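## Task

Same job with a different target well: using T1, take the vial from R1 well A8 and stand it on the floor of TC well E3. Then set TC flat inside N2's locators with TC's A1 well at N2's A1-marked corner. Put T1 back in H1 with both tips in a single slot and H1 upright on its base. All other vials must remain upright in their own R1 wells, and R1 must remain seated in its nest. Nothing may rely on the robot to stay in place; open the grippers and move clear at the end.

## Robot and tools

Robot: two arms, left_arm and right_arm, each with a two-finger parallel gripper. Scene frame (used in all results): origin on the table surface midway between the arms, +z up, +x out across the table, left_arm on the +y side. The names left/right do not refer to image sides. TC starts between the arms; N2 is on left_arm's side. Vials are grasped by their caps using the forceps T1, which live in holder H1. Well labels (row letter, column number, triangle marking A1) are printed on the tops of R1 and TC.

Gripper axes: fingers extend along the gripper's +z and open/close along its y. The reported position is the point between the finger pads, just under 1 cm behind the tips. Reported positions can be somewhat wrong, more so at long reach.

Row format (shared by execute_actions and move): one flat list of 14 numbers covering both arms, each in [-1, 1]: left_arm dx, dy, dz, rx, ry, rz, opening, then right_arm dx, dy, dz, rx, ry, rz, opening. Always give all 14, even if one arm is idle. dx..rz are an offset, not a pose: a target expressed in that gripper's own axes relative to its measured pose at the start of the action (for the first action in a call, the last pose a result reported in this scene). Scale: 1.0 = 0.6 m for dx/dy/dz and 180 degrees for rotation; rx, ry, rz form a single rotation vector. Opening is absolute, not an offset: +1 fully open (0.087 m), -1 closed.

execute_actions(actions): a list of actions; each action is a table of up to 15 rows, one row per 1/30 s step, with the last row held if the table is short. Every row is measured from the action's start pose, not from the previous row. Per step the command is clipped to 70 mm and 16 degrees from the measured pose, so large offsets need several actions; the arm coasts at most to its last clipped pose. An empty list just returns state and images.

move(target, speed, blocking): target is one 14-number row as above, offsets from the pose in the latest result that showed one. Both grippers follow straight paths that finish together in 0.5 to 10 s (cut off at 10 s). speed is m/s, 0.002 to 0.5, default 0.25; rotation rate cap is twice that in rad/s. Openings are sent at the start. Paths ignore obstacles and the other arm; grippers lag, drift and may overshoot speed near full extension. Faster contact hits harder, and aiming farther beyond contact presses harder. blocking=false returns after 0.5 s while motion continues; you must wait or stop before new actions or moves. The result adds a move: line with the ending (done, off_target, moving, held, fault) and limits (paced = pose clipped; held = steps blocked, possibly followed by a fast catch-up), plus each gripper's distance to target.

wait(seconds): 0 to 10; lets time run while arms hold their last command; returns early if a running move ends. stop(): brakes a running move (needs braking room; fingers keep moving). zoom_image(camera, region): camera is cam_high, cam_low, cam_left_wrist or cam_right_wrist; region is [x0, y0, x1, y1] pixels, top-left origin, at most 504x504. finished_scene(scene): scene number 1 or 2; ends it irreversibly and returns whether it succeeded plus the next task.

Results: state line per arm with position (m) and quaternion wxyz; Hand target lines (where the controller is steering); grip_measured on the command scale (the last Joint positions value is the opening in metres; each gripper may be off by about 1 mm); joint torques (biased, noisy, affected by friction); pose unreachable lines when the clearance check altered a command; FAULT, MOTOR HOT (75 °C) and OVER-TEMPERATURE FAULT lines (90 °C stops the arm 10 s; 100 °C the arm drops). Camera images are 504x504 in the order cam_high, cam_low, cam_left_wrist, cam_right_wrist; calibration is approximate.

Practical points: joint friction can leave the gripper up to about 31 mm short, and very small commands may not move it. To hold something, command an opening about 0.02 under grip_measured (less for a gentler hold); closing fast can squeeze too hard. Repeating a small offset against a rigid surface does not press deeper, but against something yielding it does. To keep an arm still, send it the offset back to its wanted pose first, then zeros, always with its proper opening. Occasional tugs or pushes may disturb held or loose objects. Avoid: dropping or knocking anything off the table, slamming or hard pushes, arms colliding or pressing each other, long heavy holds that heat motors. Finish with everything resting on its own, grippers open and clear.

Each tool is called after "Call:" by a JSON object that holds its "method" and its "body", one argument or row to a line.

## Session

Call:
{"method": "execute_actions", "body": {
  "actions": []
}}

Scene clock: 0.00 s.
left_arm: end_effector_position=(+0.3033, +0.4869, +0.3196) grip_measured=+0.998 end_effector_quat_wxyz=(+0.694, +0.078, +0.695, +0.171) | right_arm: end_effector_position=(+0.2964, -0.3129, +0.2033) grip_measured=+1.000 end_effector_quat_wxyz=(+0.158, -0.511, +0.829, -0.162)
Joint positions: left_arm=[1.036 1.191 0.926 0.296 0.752 0.333 0.087] | right_arm=[-0.248  1.305  1.319 -1.132  0.066 -1.214  0.087]
Joint velocities: left_arm=[ 0.022 -0.002 -0.012 -0.022  0.022  0.022 -0.   ] | right_arm=[ 0.002  0.012 -0.002 -0.125 -0.051  0.051  0.   ]
Joint torques (N m, as the arm reports them, + toward a larger angle): no reading
Motor temperatures (°C, as the motors report them): left_arm=[21 35 30 25 20 22] | right_arm=[20 26 29 27 21 21]
Hand target (left_arm): +0.303, +0.487, +0.320; +0.694, +0.078, +0.695, +0.171
Hand target (right_arm): +0.296, -0.313, +0.203; +0.158, -0.511, +0.829, -0.162
camera_calibration (this result's frames):
cam_left_wrist: T_world_to_cam=[[0.141353, -0.925523, -0.351321, 0.51774], [-0.773757, 0.118076, -0.622381, 0.397525], [0.617511, 0.359812, -0.69944, 0.00430091], [0, 0, 0, 1]] pos_world=[0.231748, 0.430695, 0.432313]
cam_right_wrist: T_world_to_cam=[[0.802492, -0.407317, 0.436004, -0.458299], [-0.594097, -0.477785, 0.647124, -0.0885546], [-0.0552683, -0.778341, -0.625404, 0.0414158], [0, 0, 0, 1]] pos_world=[0.31746, -0.196747, 0.283028]

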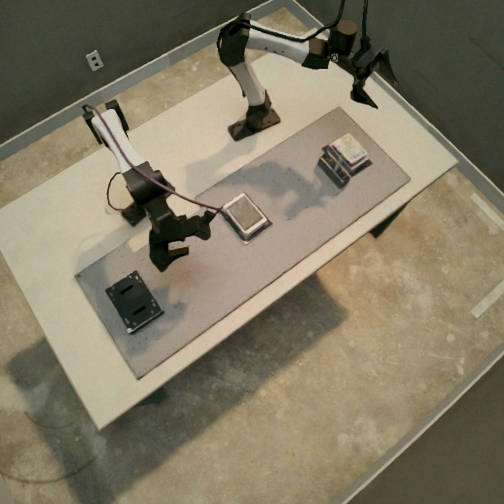

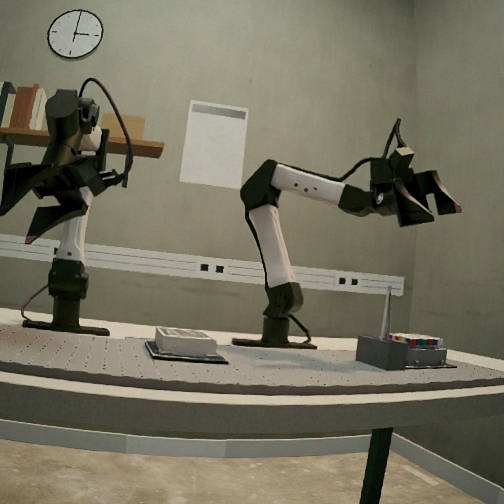

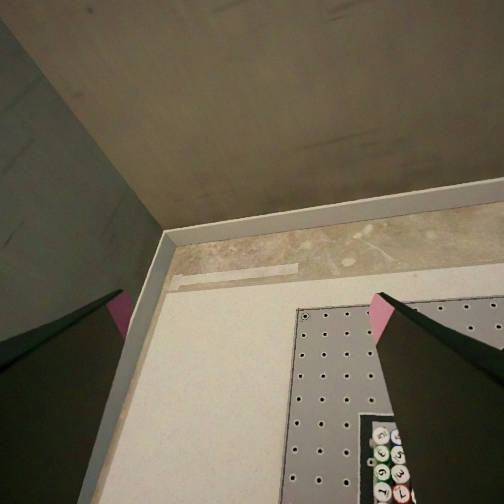

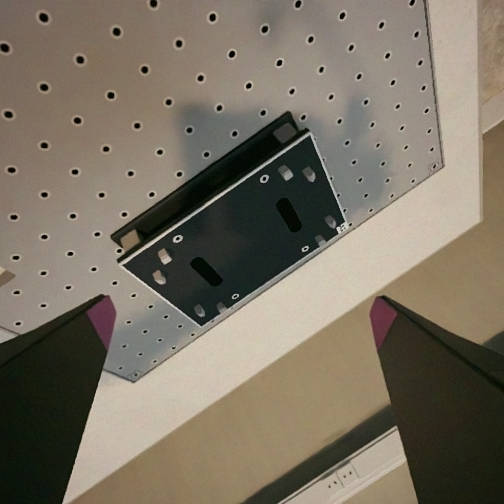

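Call:
{"method": "move", "body": {
  "target": [0.227,-0.1,-0.142,0.122,0.493,-0.055,0,0,0,0,0,0,0,1]
}}

Scene clock: 4.67 s.
left_arm: end_effector_position=(+0.2206, +0.4696, +0.1753) grip_measured=+0.000 end_effector_quat_wxyz=(+0.014, -0.011, +1.000, +0.002) | right_arm: end_effector_position=(+0.2964, -0.3129, +0.2033) grip_measured=+1.000 end_effector_quat_wxyz=(+0.158, -0.511, +0.829, -0.162)
Joint positions: left_arm=[ 0.793  1.915  1.931 -1.562  0.013  0.617  0.044] | right_arm=[-0.248  1.305  1.319 -1.132  0.066 -1.214  0.087]
Joint velocities: left_arm=[-0.022 -0.017 -0.012  0.051 -0.037 -0.051 -0.001] | right_arm=[-0.002 -0.017  0.002 -0.037 -0.022 -0.051  0.   ]
Joint torques (N m, as the arm reports them, + toward a larger angle): left_arm=[-0.8  -7.56  8.26  0.35  0.14 -0.07] | right_arm=[-0.7  -5.09  7.28  1.2  -0.09 -0.04]
Motor temperatures (°C, as the motors report them): left_arm=[21 35 31 26 20 22] | right_arm=[20 26 30 27 21 21]
Hand target (left_arm): +0.223, +0.468, +0.173; +0.004, -0.011, +1.000, -0.001
Hand target (right_arm): +0.296, -0.313, +0.203; +0.158, -0.511, +0.829, -0.162
Off the commanded pose (left_arm): 0.007 m, 2 deg.
Off the commanded pose (right_arm): 0.000 m, 0 deg.
move: done
camera_calibration (this result's frames):
cam_left_wrist: T_world_to_cam=[[0.0174111, -0.999726, -0.0156413, 0.466114], [-0.663403, -0.0232551, 0.747901, 0.0476127], [-0.74806, -0.0026453, -0.663626, 0.425819], [0, 0, 0, 1]] pos_world=[0.342009, 0.46822, 0.254266]
cam_right_wrist: T_world_to_cam=[[0.802492, -0.407317, 0.436004, -0.458299], [-0.594097, -0.477785, 0.647124, -0.0885546], [-0.0552683, -0.778341, -0.625404, 0.0414158], [0, 0, 0, 1]] pos_world=[0.31746, -0.196747, 0.283028]

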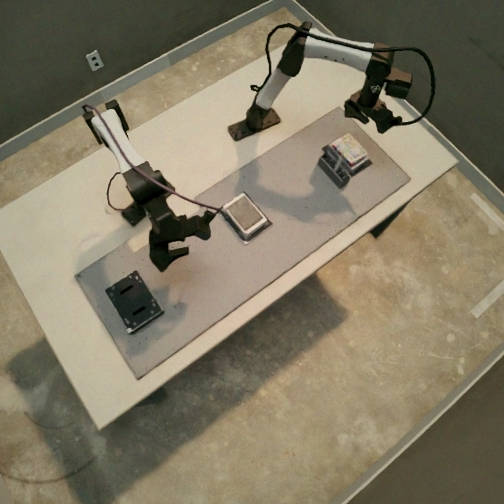

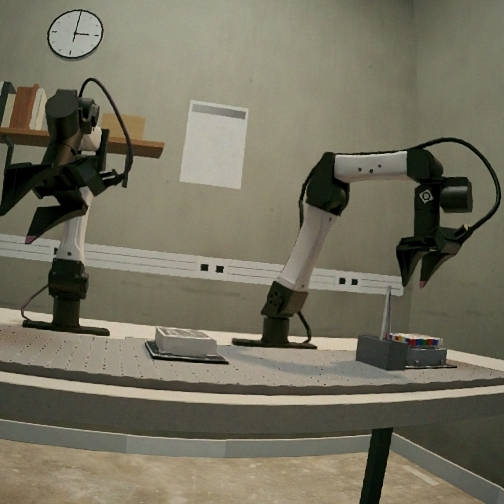

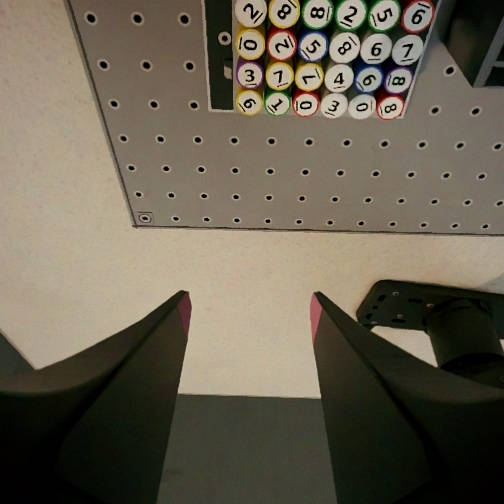

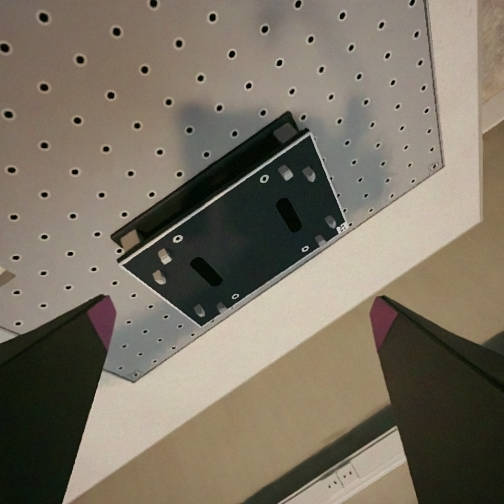

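Camera looks back; move +x.

Call:
{"method": "move", "body": {
  "target": [-0.22,-0.04,0,0,0,0,0,0,0,0,0,0,0,1]
}}

Scene clock: 6.13 s.
left_arm: end_effector_position=(+0.3499, +0.4475, +0.1839) grip_measured=+0.000 end_effector_quat_wxyz=(+0.098, -0.000, +0.994, +0.043) | right_arm: end_effector_position=(+0.2964, -0.3129, +0.2033) grip_measured=+1.000 end_effector_quat_wxyz=(+0.158, -0.511, +0.829, -0.162)
Joint positions: left_arm=[ 0.58   2.222  2.443 -1.578  0.002  0.425  0.044] | right_arm=[-0.248  1.305  1.319 -1.132  0.066 -1.214  0.087]
Joint velocities: left_arm=[-0.012 -0.007  0.012 -0.051  0.007 -0.022  0.001] | right_arm=[-0.012 -0.002 -0.012  0.007  0.007  0.037  0.   ]
Joint torques (N m, as the arm reports them, + toward a larger angle): left_arm=[ 0.03 -9.59  8.23  0.73  0.14 -0.05] | right_arm=[-0.59 -5.21  7.42  1.19 -0.11 -0.04]
Motor temperatures (°C, as the motors report them): left_arm=[21 36 31 25 20 22] | right_arm=[20 26 30 27 21 21]
Hand target (left_arm): +0.352, +0.448, +0.178; +0.090, -0.006, +0.995, +0.042
Hand target (right_arm): +0.296, -0.313, +0.203; +0.158, -0.511, +0.829, -0.162
Off the commanded pose (left_arm): 0.006 m, 11 deg.
Off the commanded pose (right_arm): 0.000 m, 0 deg.
joint sent to its limit (left arm) — the command would take joint 4 (wrist pitch) past its lower limit, so that joint was sent only as far as its limit.
move: off_target (left_arm)
camera_calibration (this result's frames):
cam_left_wrist: T_world_to_cam=[[0.00564362, -0.995147, -0.0982337, 0.459175], [-0.77984, -0.0658716, 0.622503, 0.209305], [-0.625953, 0.0730934, -0.776428, 0.472333], [0, 0, 0, 1]] pos_world=[0.456291, 0.436209, 0.281546]
cam_right_wrist: T_world_to_cam=[[0.802492, -0.407317, 0.436004, -0.458299], [-0.594097, -0.477785, 0.647124, -0.0885546], [-0.0552683, -0.778341, -0.625404, 0.0414158], [0, 0, 0, 1]] pos_world=[0.31746, -0.196747, 0.283028]

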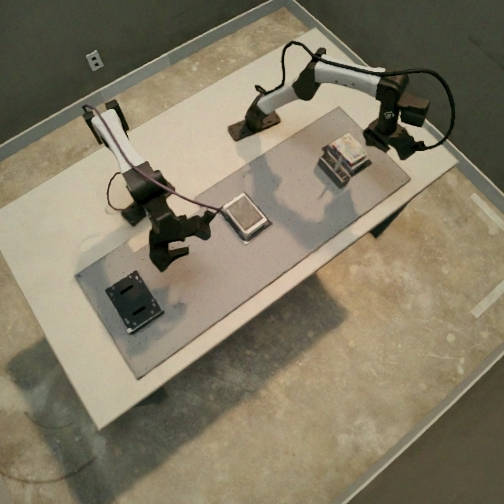

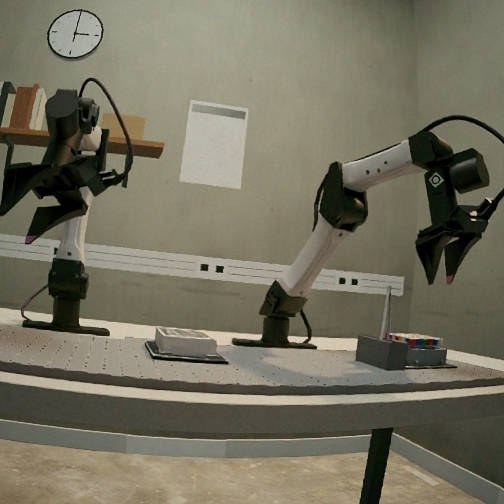

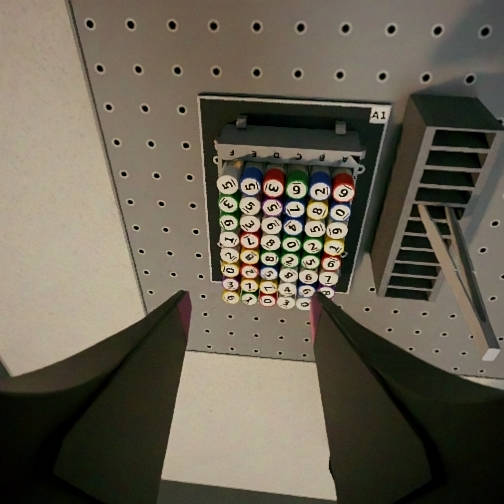

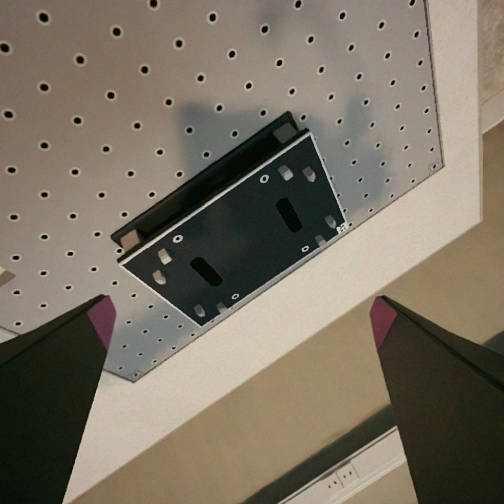

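Call:
{"method": "move", "body": {
  "target": [0.27,-0.1,-0.05,0,0,-0.25,-0.5,0,0,0,0,0,0,1]
}}

Call:
{"method": "move", "body": {
  "target": [0,0,0.05,0,-0.17,0,-0.5,0,0,0,0,0,0,1]
}}

Scene clock: 9.23 s.
left_arm: end_effector_position=(+0.1897, +0.3877, +0.1748) grip_measured=-0.500 end_effector_quat_wxyz=(+0.106, -0.371, +0.923, +0.004) | right_arm: end_effector_position=(+0.2964, -0.3129, +0.2033) grip_measured=+1.000 end_effector_quat_wxyz=(+0.158, -0.511, +0.829, -0.162)
Joint positions: left_arm=[ 0.746  1.471  1.434 -1.324  0.036 -0.175  0.022] | right_arm=[-0.248  1.305  1.319 -1.132  0.066 -1.214  0.087]
Joint velocities: left_arm=[-0.017 -0.022 -0.002  0.007 -0.007 -0.081 -0.001] | right_arm=[ 0.012  0.012 -0.012 -0.007 -0.037  0.007  0.   ]
Joint torques (N m, as the arm reports them, + toward a larger angle): left_arm=[ 0.92 -6.51  5.48  0.86  0.23 -0.05] | right_arm=[-0.7  -5.28  7.4   1.16 -0.1   0.02]
Motor temperatures (°C, as the motors report them): left_arm=[21 37 31 25 20 22] | right_arm=[20 26 30 27 21 21]
Hand target (left_arm): +0.186, +0.387, +0.173; +0.108, -0.381, +0.918, +0.002
Hand target (right_arm): +0.296, -0.313, +0.203; +0.158, -0.511, +0.829, -0.162
Off the commanded pose (left_arm): 0.005 m, 1 deg.
Off the commanded pose (right_arm): 0.000 m, 0 deg.
move: done
camera_calibration (this result's frames):
cam_left_wrist: T_world_to_cam=[[0.683012, -0.728114, 0.057833, 0.140346], [-0.59574, -0.509524, 0.62087, 0.223514], [-0.422596, -0.458515, -0.781778, 0.537829], [0, 0, 0, 1]] pos_world=[0.264582, 0.462677, 0.273573]
cam_right_wrist: T_world_to_cam=[[0.802492, -0.407317, 0.436004, -0.458299], [-0.594097, -0.477785, 0.647124, -0.0885546], [-0.0552683, -0.778341, -0.625404, 0.0414158], [0, 0, 0, 1]] pos_world=[0.31746, -0.196747, 0.283028]

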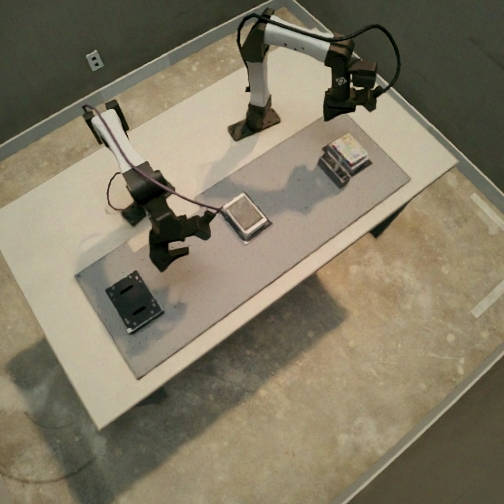

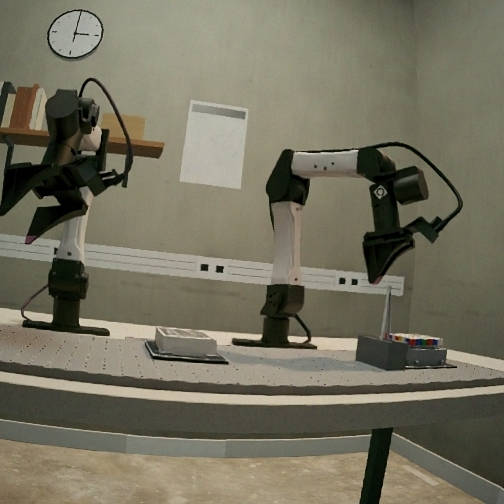

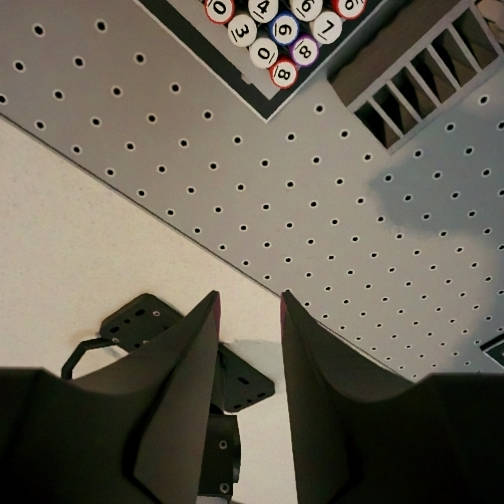

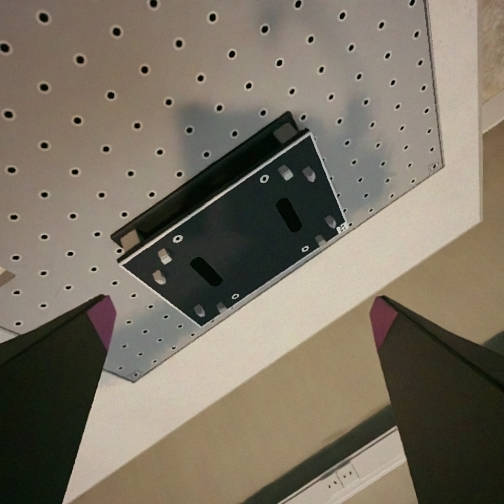

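Scene clock: 11.00 s.
left_arm: end_effector_position=(+0.1980, +0.3960, +0.1453) grip_measured=-0.500 end_effector_quat_wxyz=(+0.343, -0.352, +0.865, +0.102) | right_arm: end_effector_position=(+0.2964, -0.3129, +0.2033) grip_measured=+1.000 end_effector_quat_wxyz=(+0.158, -0.511, +0.829, -0.162)
Joint positions: left_arm=[ 0.666  1.001  0.853 -0.696 -0.108 -0.221  0.022] | right_arm=[-0.248  1.305  1.319 -1.132  0.066 -1.214  0.087]
Joint velocities: left_arm=[ 0.007  0.002 -0.022 -0.007 -0.007  0.066 -0.   ] | right_arm=[-0.012 -0.002  0.002  0.022 -0.022  0.007  0.   ]
Joint torques (N m, as the arm reports them, + toward a larger angle): left_arm=[-0.72 -3.41  6.33  1.53  0.07 -0.07] | right_arm=[-0.56 -5.21  7.39  1.24 -0.08 -0.02]
Motor temperatures (°C, as the motors report them): left_arm=[21 37 31 26 20 22] | right_arm=[20 26 30 27 21 21]
Hand target (left_arm): +0.196, +0.392, +0.143; +0.346, -0.352, +0.864, +0.101
Hand target (right_arm): +0.296, -0.313, +0.203; +0.158, -0.511, +0.829, -0.162
Off the commanded pose (left_arm): 0.006 m, 1 deg.
Off the commanded pose (right_arm): 0.000 m, 0 deg.
move: done
camera_calibration (this result's frames):
cam_left_wrist: T_world_to_cam=[[0.68247, -0.728915, 0.0540133, 0.14338], [-0.727829, -0.670948, 0.141752, 0.410641], [-0.0670853, -0.136054, -0.988427, 0.354043], [0, 0, 0, 1]] pos_world=[0.224775, 0.4282, 0.283992]
cam_right_wrist: T_world_to_cam=[[0.802492, -0.407317, 0.436004, -0.458299], [-0.594097, -0.477785, 0.647124, -0.0885546], [-0.0552683, -0.778341, -0.625404, 0.0414158], [0, 0, 0, 1]] pos_world=[0.31746, -0.196747, 0.283028]

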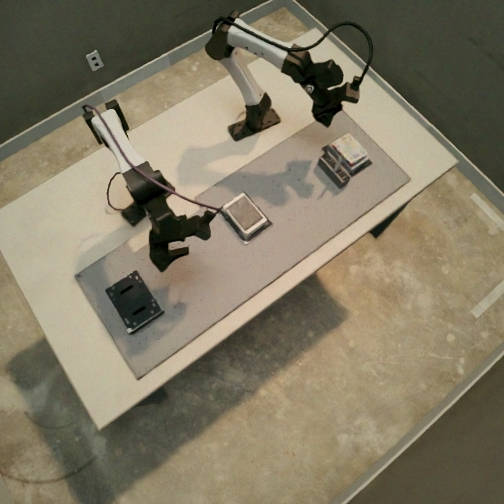

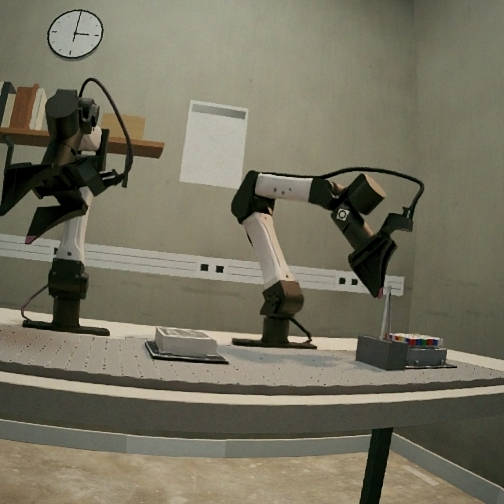

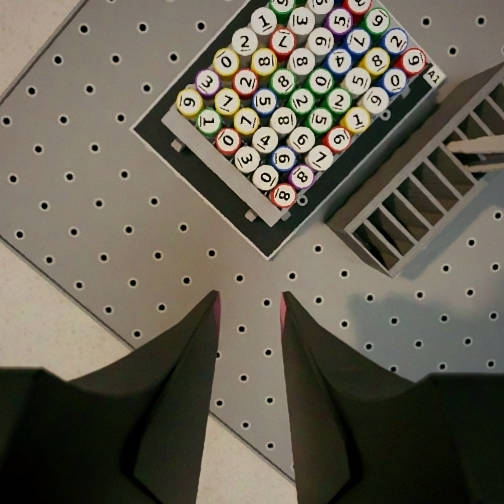

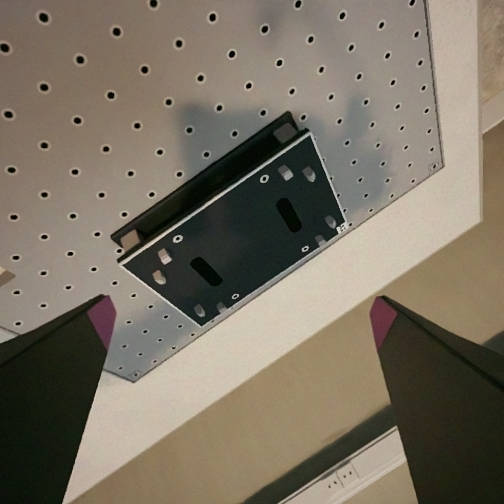

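Call:
{"method": "move", "body": {
  "target": [0.042,-0.034,0.1,0,0,0,-0.6,0,0,0,0,0,0,1],
  "speed": 0.08
}}

Scene clock: 13.10 s.
left_arm: end_effector_position=(+0.2320, +0.3985, +0.0988) grip_measured=-0.600 end_effector_quat_wxyz=(+0.359, -0.351, +0.858, +0.104) | right_arm: end_effector_position=(+0.2964, -0.3129, +0.2033) grip_measured=+1.000 end_effector_quat_wxyz=(+0.158, -0.511, +0.829, -0.162)
Joint positions: left_arm=[ 0.593  1.119  0.707 -0.405 -0.16  -0.274  0.018] | right_arm=[-0.248  1.305  1.319 -1.132  0.066 -1.214  0.087]
Joint velocities: left_arm=[ 0.002  0.002  0.012 -0.007 -0.081 -0.022  0.   ] | right_arm=[-0.002  0.002 -0.007  0.081  0.022  0.037  0.   ]
Joint torques (N m, as the arm reports them, + toward a larger angle): left_arm=[-0.92 -1.37  6.59  1.6   0.06 -0.07] | right_arm=[-0.53 -5.2   7.46  1.24 -0.1  -0.03]
Motor temperatures (°C, as the motors report them): left_arm=[21 36 31 26 20 22] | right_arm=[20 26 30 27 21 21]
Hand target (left_arm): +0.229, +0.394, +0.086; +0.343, -0.352, +0.865, +0.102
Hand target (right_arm): +0.296, -0.313, +0.203; +0.158, -0.511, +0.829, -0.162
Off the commanded pose (left_arm): 0.015 m, 2 deg.
Off the commanded pose (right_arm): 0.000 m, 0 deg.
move: off_target (left_arm)
camera_calibration (this result's frames):
cam_left_wrist: T_world_to_cam=[[0.681525, -0.729247, 0.0610094, 0.124197], [-0.730839, -0.674004, 0.107672, 0.448931], [-0.037399, -0.117969, -0.992313, 0.297003], [0, 0, 0, 1]] pos_world=[0.25456, 0.428188, 0.238805]
cam_right_wrist: T_world_to_cam=[[0.802492, -0.407317, 0.436004, -0.458299], [-0.594097, -0.477785, 0.647124, -0.0885546], [-0.0552683, -0.778341, -0.625404, 0.0414158], [0, 0, 0, 1]] pos_world=[0.31746, -0.196747, 0.283028]

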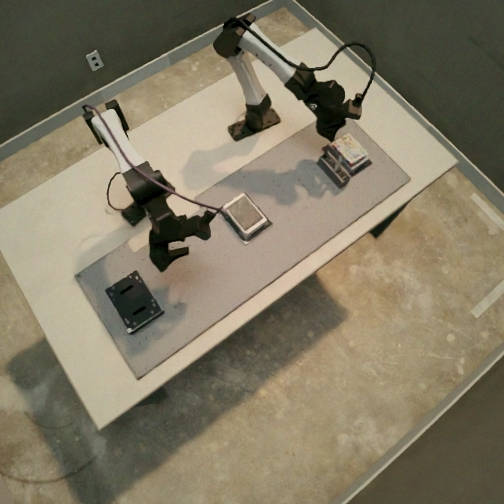

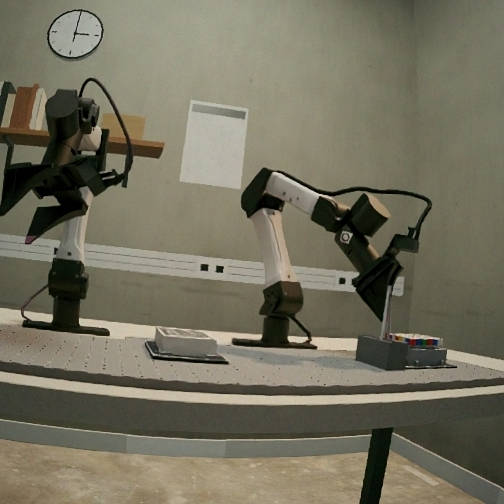

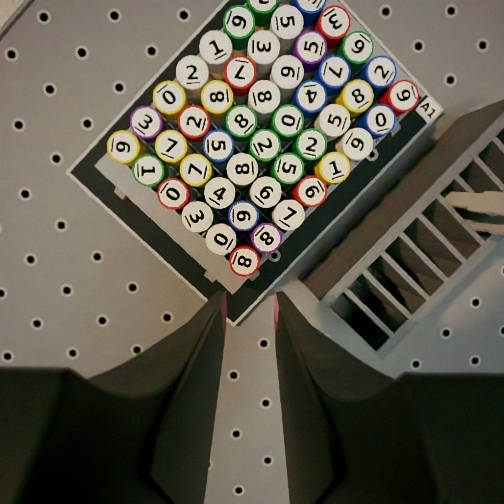

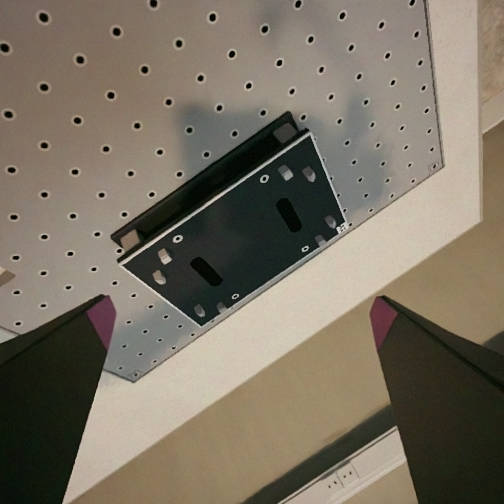

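Call:
{"method": "move", "body": {
  "target": [0.042,0.004,0.046,0,0,0,-0.6,0,0,0,0,0,0,1],
  "speed": 0.04
}}

Scene clock: 15.03 s.
left_arm: end_effector_position=(+0.2379, +0.4012, +0.0754) grip_measured=-0.600 end_effector_quat_wxyz=(+0.377, -0.350, +0.851, +0.105) | right_arm: end_effector_position=(+0.2964, -0.3129, +0.2033) grip_measured=+1.000 end_effector_quat_wxyz=(+0.158, -0.511, +0.829, -0.162)
Joint positions: left_arm=[ 0.593  1.145  0.603 -0.236 -0.16  -0.274  0.018] | right_arm=[-0.248  1.305  1.319 -1.132  0.066 -1.214  0.087]
Joint velocities: left_arm=[ 0.012 -0.017  0.012  0.037 -0.022  0.022  0.   ] | right_arm=[-0.007 -0.012  0.007  0.095  0.066  0.022  0.   ]
Joint torques (N m, as the arm reports them, + toward a larger angle): left_arm=[ 0.2  -1.18  6.4   1.64  0.12  0.02] | right_arm=[-0.61 -5.29  7.4   1.2  -0.09 -0.03]
Motor temperatures (°C, as the motors report them): left_arm=[21 36 32 26 20 22] | right_arm=[20 26 31 27 21 21]
Hand target (left_arm): +0.232, +0.399, +0.062; +0.359, -0.351, +0.858, +0.104
Hand target (right_arm): +0.296, -0.313, +0.203; +0.158, -0.511, +0.829, -0.162
Off the commanded pose (left_arm): 0.015 m, 2 deg.
Off the commanded pose (right_arm): 0.000 m, 0 deg.
move: off_target (left_arm)
camera_calibration (this result's frames):
cam_left_wrist: T_world_to_cam=[[0.679193, -0.730345, 0.0727579, 0.123739], [-0.733955, -0.67547, 0.0710659, 0.461723], [-0.00275681, -0.101668, -0.994815, 0.259718], [0, 0, 0, 1]] pos_world=[0.255557, 0.428658, 0.216555]
cam_right_wrist: T_world_to_cam=[[0.802492, -0.407317, 0.436004, -0.458299], [-0.594097, -0.477785, 0.647124, -0.0885546], [-0.0552683, -0.778341, -0.625404, 0.0414158], [0, 0, 0, 1]] pos_world=[0.31746, -0.196747, 0.283028]

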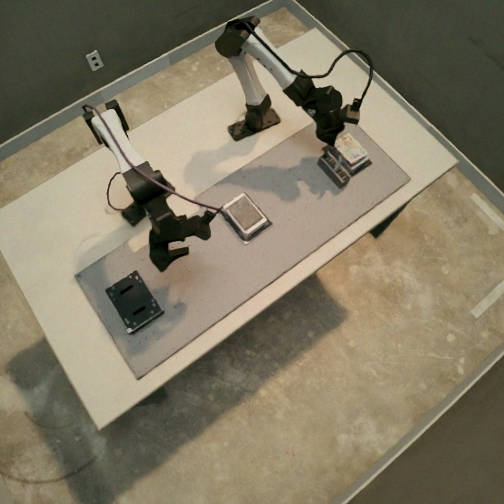

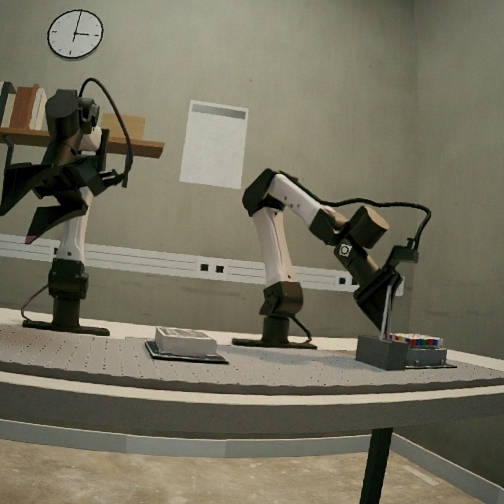

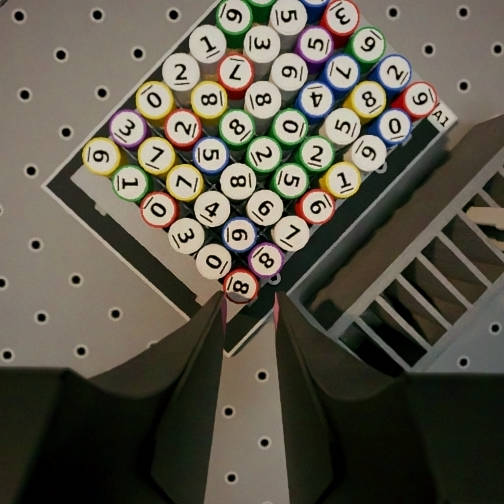

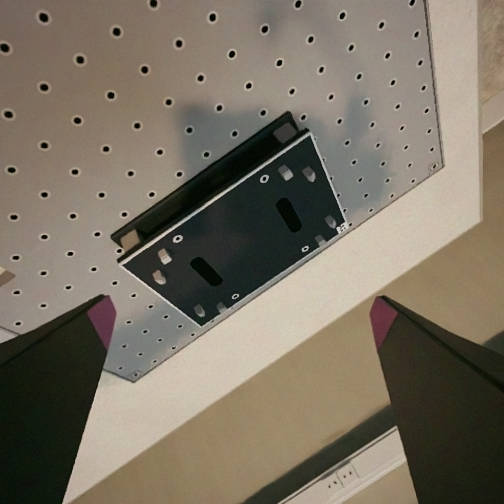

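Call:
{"method": "move", "body": {
  "target": [0.012,0.006,0.022,-0.008,0,0,-0.6,0,0,0,0,0,0,1],
  "speed": 0.02
}}

Call:
{"method": "zoom_image", "body": {
  "camera": "cam_left_wrist",
  "region": [150,180,350,380]
}}

Scene clock: 16.53 s.
left_arm: end_effector_position=(+0.2466, +0.4092, +0.0793) grip_measured=-0.600 end_effector_quat_wxyz=(+0.395, -0.352, +0.841, +0.115) | right_arm: end_effector_position=(+0.2964, -0.3129, +0.2033) grip_measured=+1.000 end_effector_quat_wxyz=(+0.158, -0.511, +0.829, -0.162)
Joint positions: left_arm=[ 0.593  1.165  0.603 -0.175 -0.18  -0.274  0.018] | right_arm=[-0.248  1.305  1.319 -1.132  0.066 -1.214  0.087]
Joint velocities: left_arm=[-0.007 -0.022 -0.002 -0.081 -0.037 -0.066 -0.   ] | right_arm=[-0.007  0.017  0.012 -0.037  0.007 -0.022  0.   ]
Joint torques (N m, as the arm reports them, + toward a larger angle): left_arm=[ 0.04 -1.42  5.64  1.62  0.05  0.01] | right_arm=[-0.67 -5.24  7.54  1.22 -0.09 -0.04]
Motor temperatures (°C, as the motors report them): left_arm=[21 36 32 27 20 22] | right_arm=[20 27 31 27 21 21]
Hand target (left_arm): +0.239, +0.406, +0.062; +0.373, -0.355, +0.850, +0.116
Hand target (right_arm): +0.296, -0.313, +0.203; +0.158, -0.511, +0.829, -0.162
Off the commanded pose (left_arm): 0.020 m, 3 deg.
Off the commanded pose (right_arm): 0.000 m, 0 deg.
move: off_target (left_arm)
camera_calibration (this result's frames):
cam_left_wrist: T_world_to_cam=[[0.687374, -0.722671, 0.0725519, 0.118198], [-0.72569, -0.687462, 0.0277273, 0.479482], [0.029839, -0.0717092, -0.996979, 0.244318], [0, 0, 0, 1]] pos_world=[0.259419, 0.432564, 0.22171]
cam_right_wrist: T_world_to_cam=[[0.802492, -0.407317, 0.436004, -0.458299], [-0.594097, -0.477785, 0.647124, -0.0885546], [-0.0552683, -0.778341, -0.625404, 0.0414158], [0, 0, 0, 1]] pos_world=[0.31746, -0.196747, 0.283028]

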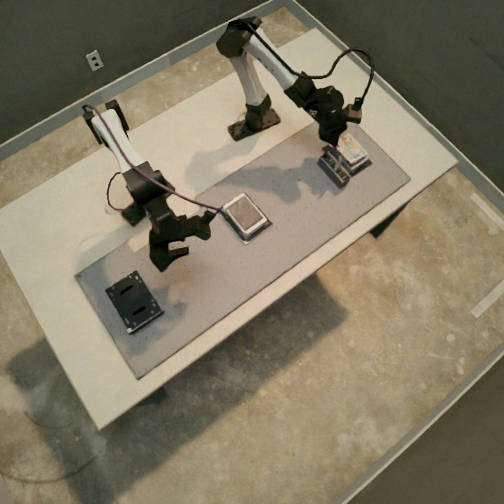

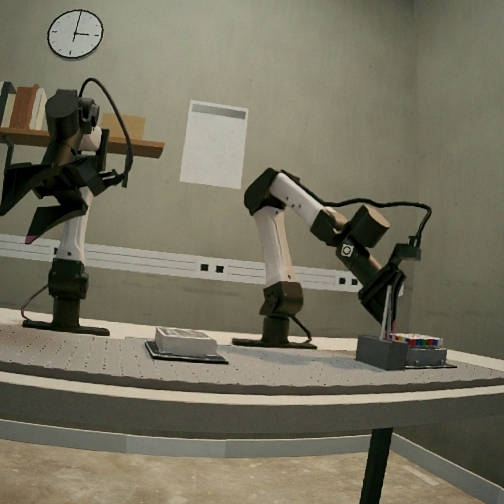

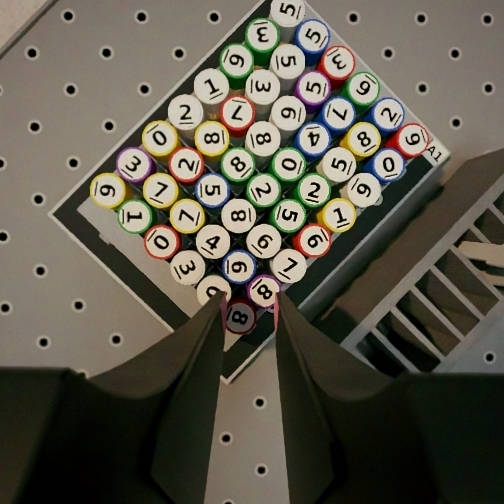

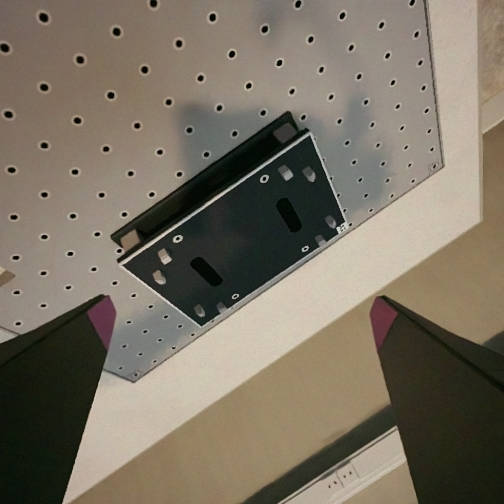

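Region (150, 180, 350, 380) of cam_left_wrist's 504x504 image, scaled by 2.520, with more detail than that image has.

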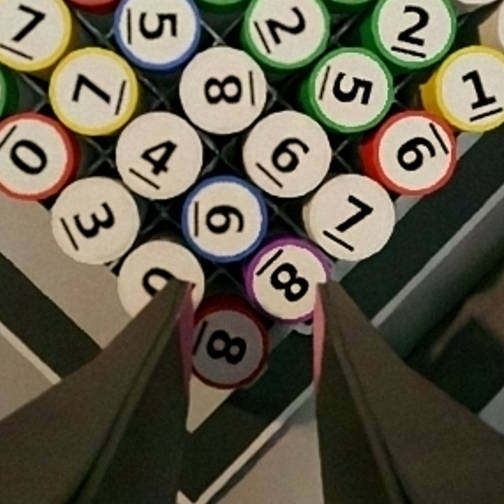

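Call:
{"method": "move", "body": {
  "target": [0.022,0.007,0,-0.012,0.021,0,-0.6,0,0,0,0,0,0,1],
  "speed": 0.02
}}

Call:
{"method": "zoom_image", "body": {
  "camera": "cam_left_wrist",
  "region": [150,180,350,380]
}}

Scene clock: 19.23 s.
left_arm: end_effector_position=(+0.2359, +0.4075, +0.0720) grip_measured=-0.600 end_effector_quat_wxyz=(+0.371, -0.362, +0.846, +0.121) | right_arm: end_effector_position=(+0.2964, -0.3129, +0.2033) grip_measured=+1.000 end_effector_quat_wxyz=(+0.158, -0.511, +0.829, -0.162)
Joint positions: left_arm=[ 0.593  1.165  0.603 -0.226 -0.199 -0.286  0.018] | right_arm=[-0.248  1.305  1.319 -1.132  0.066 -1.214  0.087]
Joint velocities: left_arm=[ 0.007  0.017 -0.007  0.007 -0.051  0.037 -0.001] | right_arm=[-0.007 -0.007 -0.012  0.066 -0.037  0.007  0.   ]
Joint torques (N m, as the arm reports them, + toward a larger angle): left_arm=[-0.56 -1.25  9.75  1.4   0.01 -0.07] | right_arm=[-0.53 -5.14  7.32  1.18 -0.11 -0.02]
Motor temperatures (°C, as the motors report them): left_arm=[21 36 32 27 20 22] | right_arm=[20 27 31 27 21 21]
Hand target (left_arm): +0.238, +0.406, +0.069; +0.361, -0.364, +0.851, +0.119
Hand target (right_arm): +0.296, -0.313, +0.203; +0.158, -0.511, +0.829, -0.162
Off the commanded pose (left_arm): 0.004 m, 1 deg.
Off the commanded pose (right_arm): 0.000 m, 0 deg.
move: done
camera_calibration (this result's frames):
cam_left_wrist: T_world_to_cam=[[0.706224, -0.706097, 0.0517097, 0.115116], [-0.707842, -0.702709, 0.0718327, 0.469643], [-0.014384, -0.0873323, -0.996075, 0.253896], [0, 0, 0, 1]] pos_world=[0.254787, 0.433479, 0.213211]
cam_right_wrist: T_world_to_cam=[[0.802492, -0.407317, 0.436004, -0.458299], [-0.594097, -0.477785, 0.647124, -0.0885546], [-0.0552683, -0.778341, -0.625404, 0.0414158], [0, 0, 0, 1]] pos_world=[0.31746, -0.196747, 0.283028]

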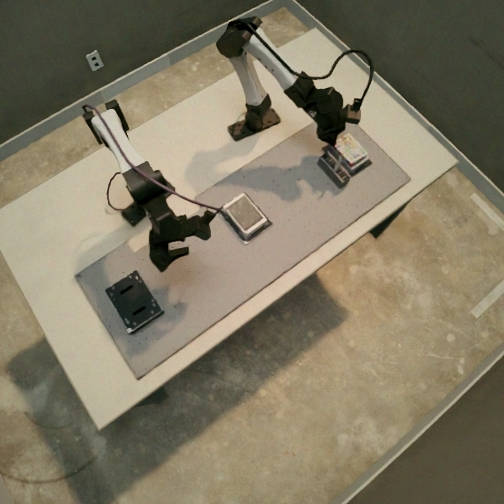

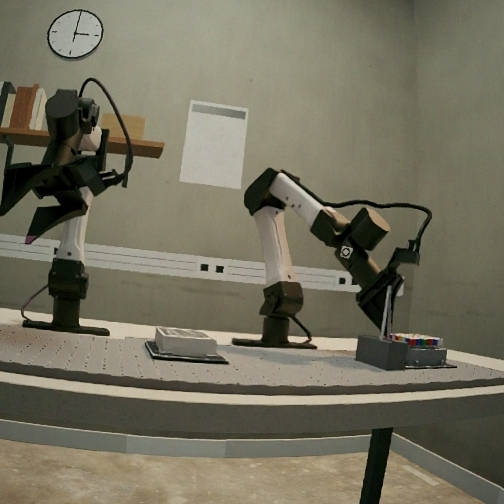

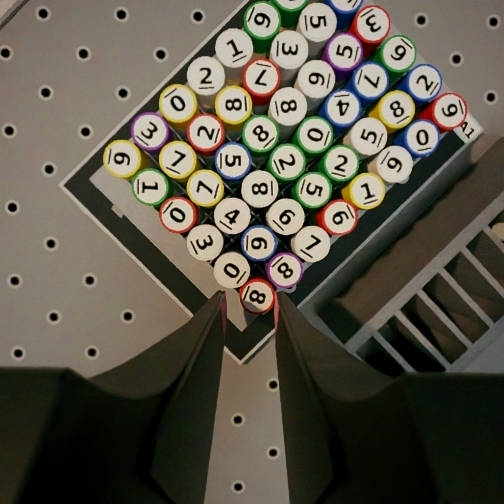

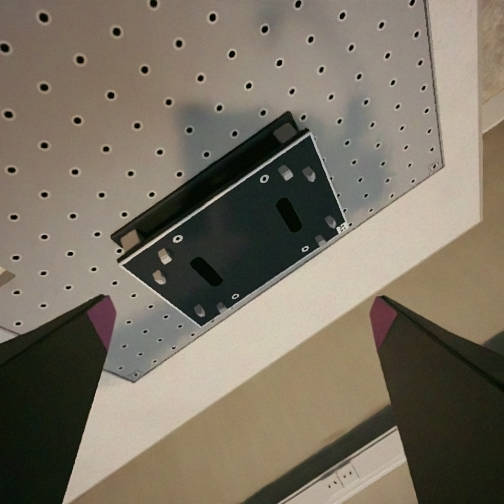

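Region (150, 180, 350, 380) of cam_left_wrist's 504x504 image, scaled by 2.520, with more detail than that image has.

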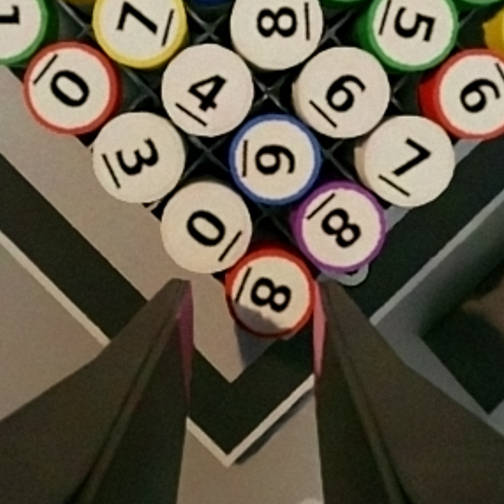

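Call:
{"method": "move", "body": {
  "target": [0.006,0,0.022,0,0.012,0,-0.6,0,0,0,0,0,0,1],
  "speed": 0.02
}}

Call:
{"method": "zoom_image", "body": {
  "camera": "cam_left_wrist",
  "region": [150,180,350,380]
}}

Scene clock: 20.83 s.
left_arm: end_effector_position=(+0.2374, +0.4071, +0.0597) grip_measured=-0.600 end_effector_quat_wxyz=(+0.356, -0.363, +0.854, +0.114) | right_arm: end_effector_position=(+0.2964, -0.3129, +0.2033) grip_measured=+1.000 end_effector_quat_wxyz=(+0.158, -0.511, +0.829, -0.162)
Joint positions: left_arm=[ 0.599  1.216  0.603 -0.209 -0.184 -0.286  0.018] | right_arm=[-0.248  1.305  1.319 -1.132  0.066 -1.214  0.087]
Joint velocities: left_arm=[ 0.007  0.002  0.012 -0.095  0.007  0.007  0.   ] | right_arm=[-0.017 -0.002  0.002 -0.007  0.051  0.081  0.   ]
Joint torques (N m, as the arm reports them, + toward a larger angle): left_arm=[ 1.02 -1.55  9.63  1.58  0.13  0.1 ] | right_arm=[-0.53 -5.32  7.42  1.17 -0.08 -0.04]
Motor temperatures (°C, as the motors report them): left_arm=[21 36 32 27 20 22] | right_arm=[20 27 31 27 21 21]
Hand target (left_arm): +0.241, +0.412, +0.061; +0.355, -0.364, +0.853, +0.114
Hand target (right_arm): +0.296, -0.313, +0.203; +0.158, -0.511, +0.829, -0.162
Off the commanded pose (left_arm): 0.006 m, 0 deg.
Off the commanded pose (right_arm): 0.000 m, 0 deg.
move: done
camera_calibration (this result's frames):
cam_left_wrist: T_world_to_cam=[[0.704135, -0.708224, 0.0511148, 0.115808], [-0.708896, -0.697021, 0.107832, 0.46706], [-0.0407411, -0.112163, -0.992854, 0.257818], [0, 0, 0, 1]] pos_world=[0.260056, 0.436486, 0.199692]
cam_right_wrist: T_world_to_cam=[[0.802492, -0.407317, 0.436004, -0.458299], [-0.594097, -0.477785, 0.647124, -0.0885546], [-0.0552683, -0.778341, -0.625404, 0.0414158], [0, 0, 0, 1]] pos_world=[0.31746, -0.196747, 0.283028]

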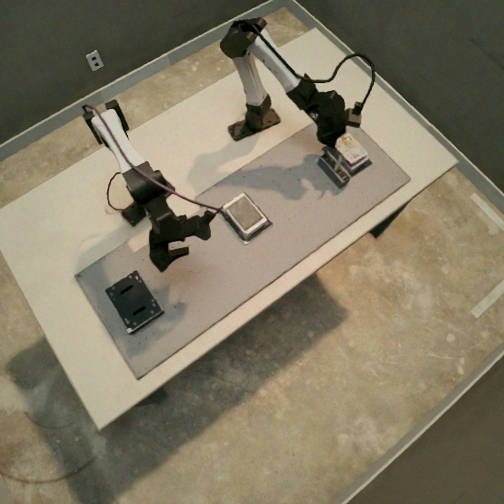

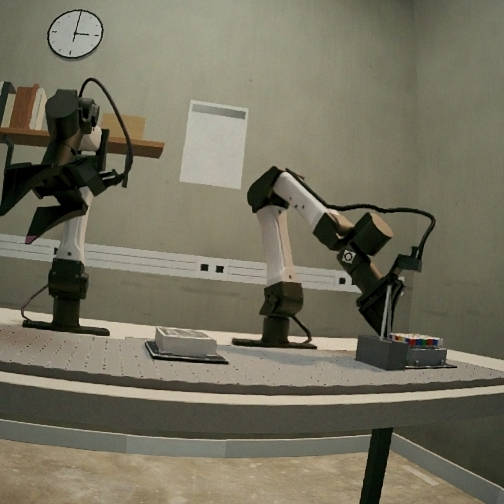

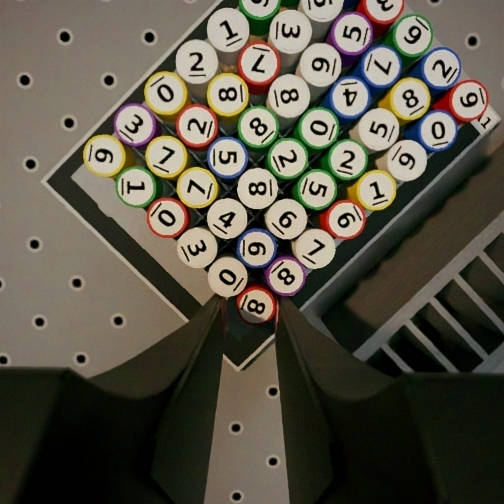

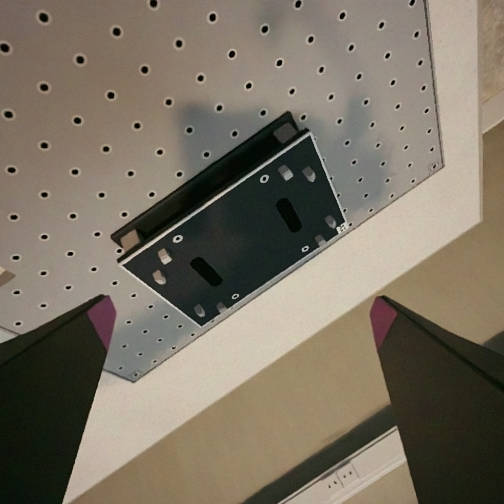

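Region (150, 180, 350, 380) of cam_left_wrist's 504x504 image, scaled by 2.520, with more detail than that image has.

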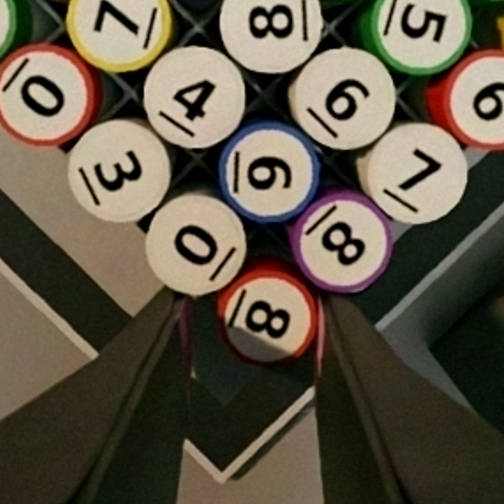

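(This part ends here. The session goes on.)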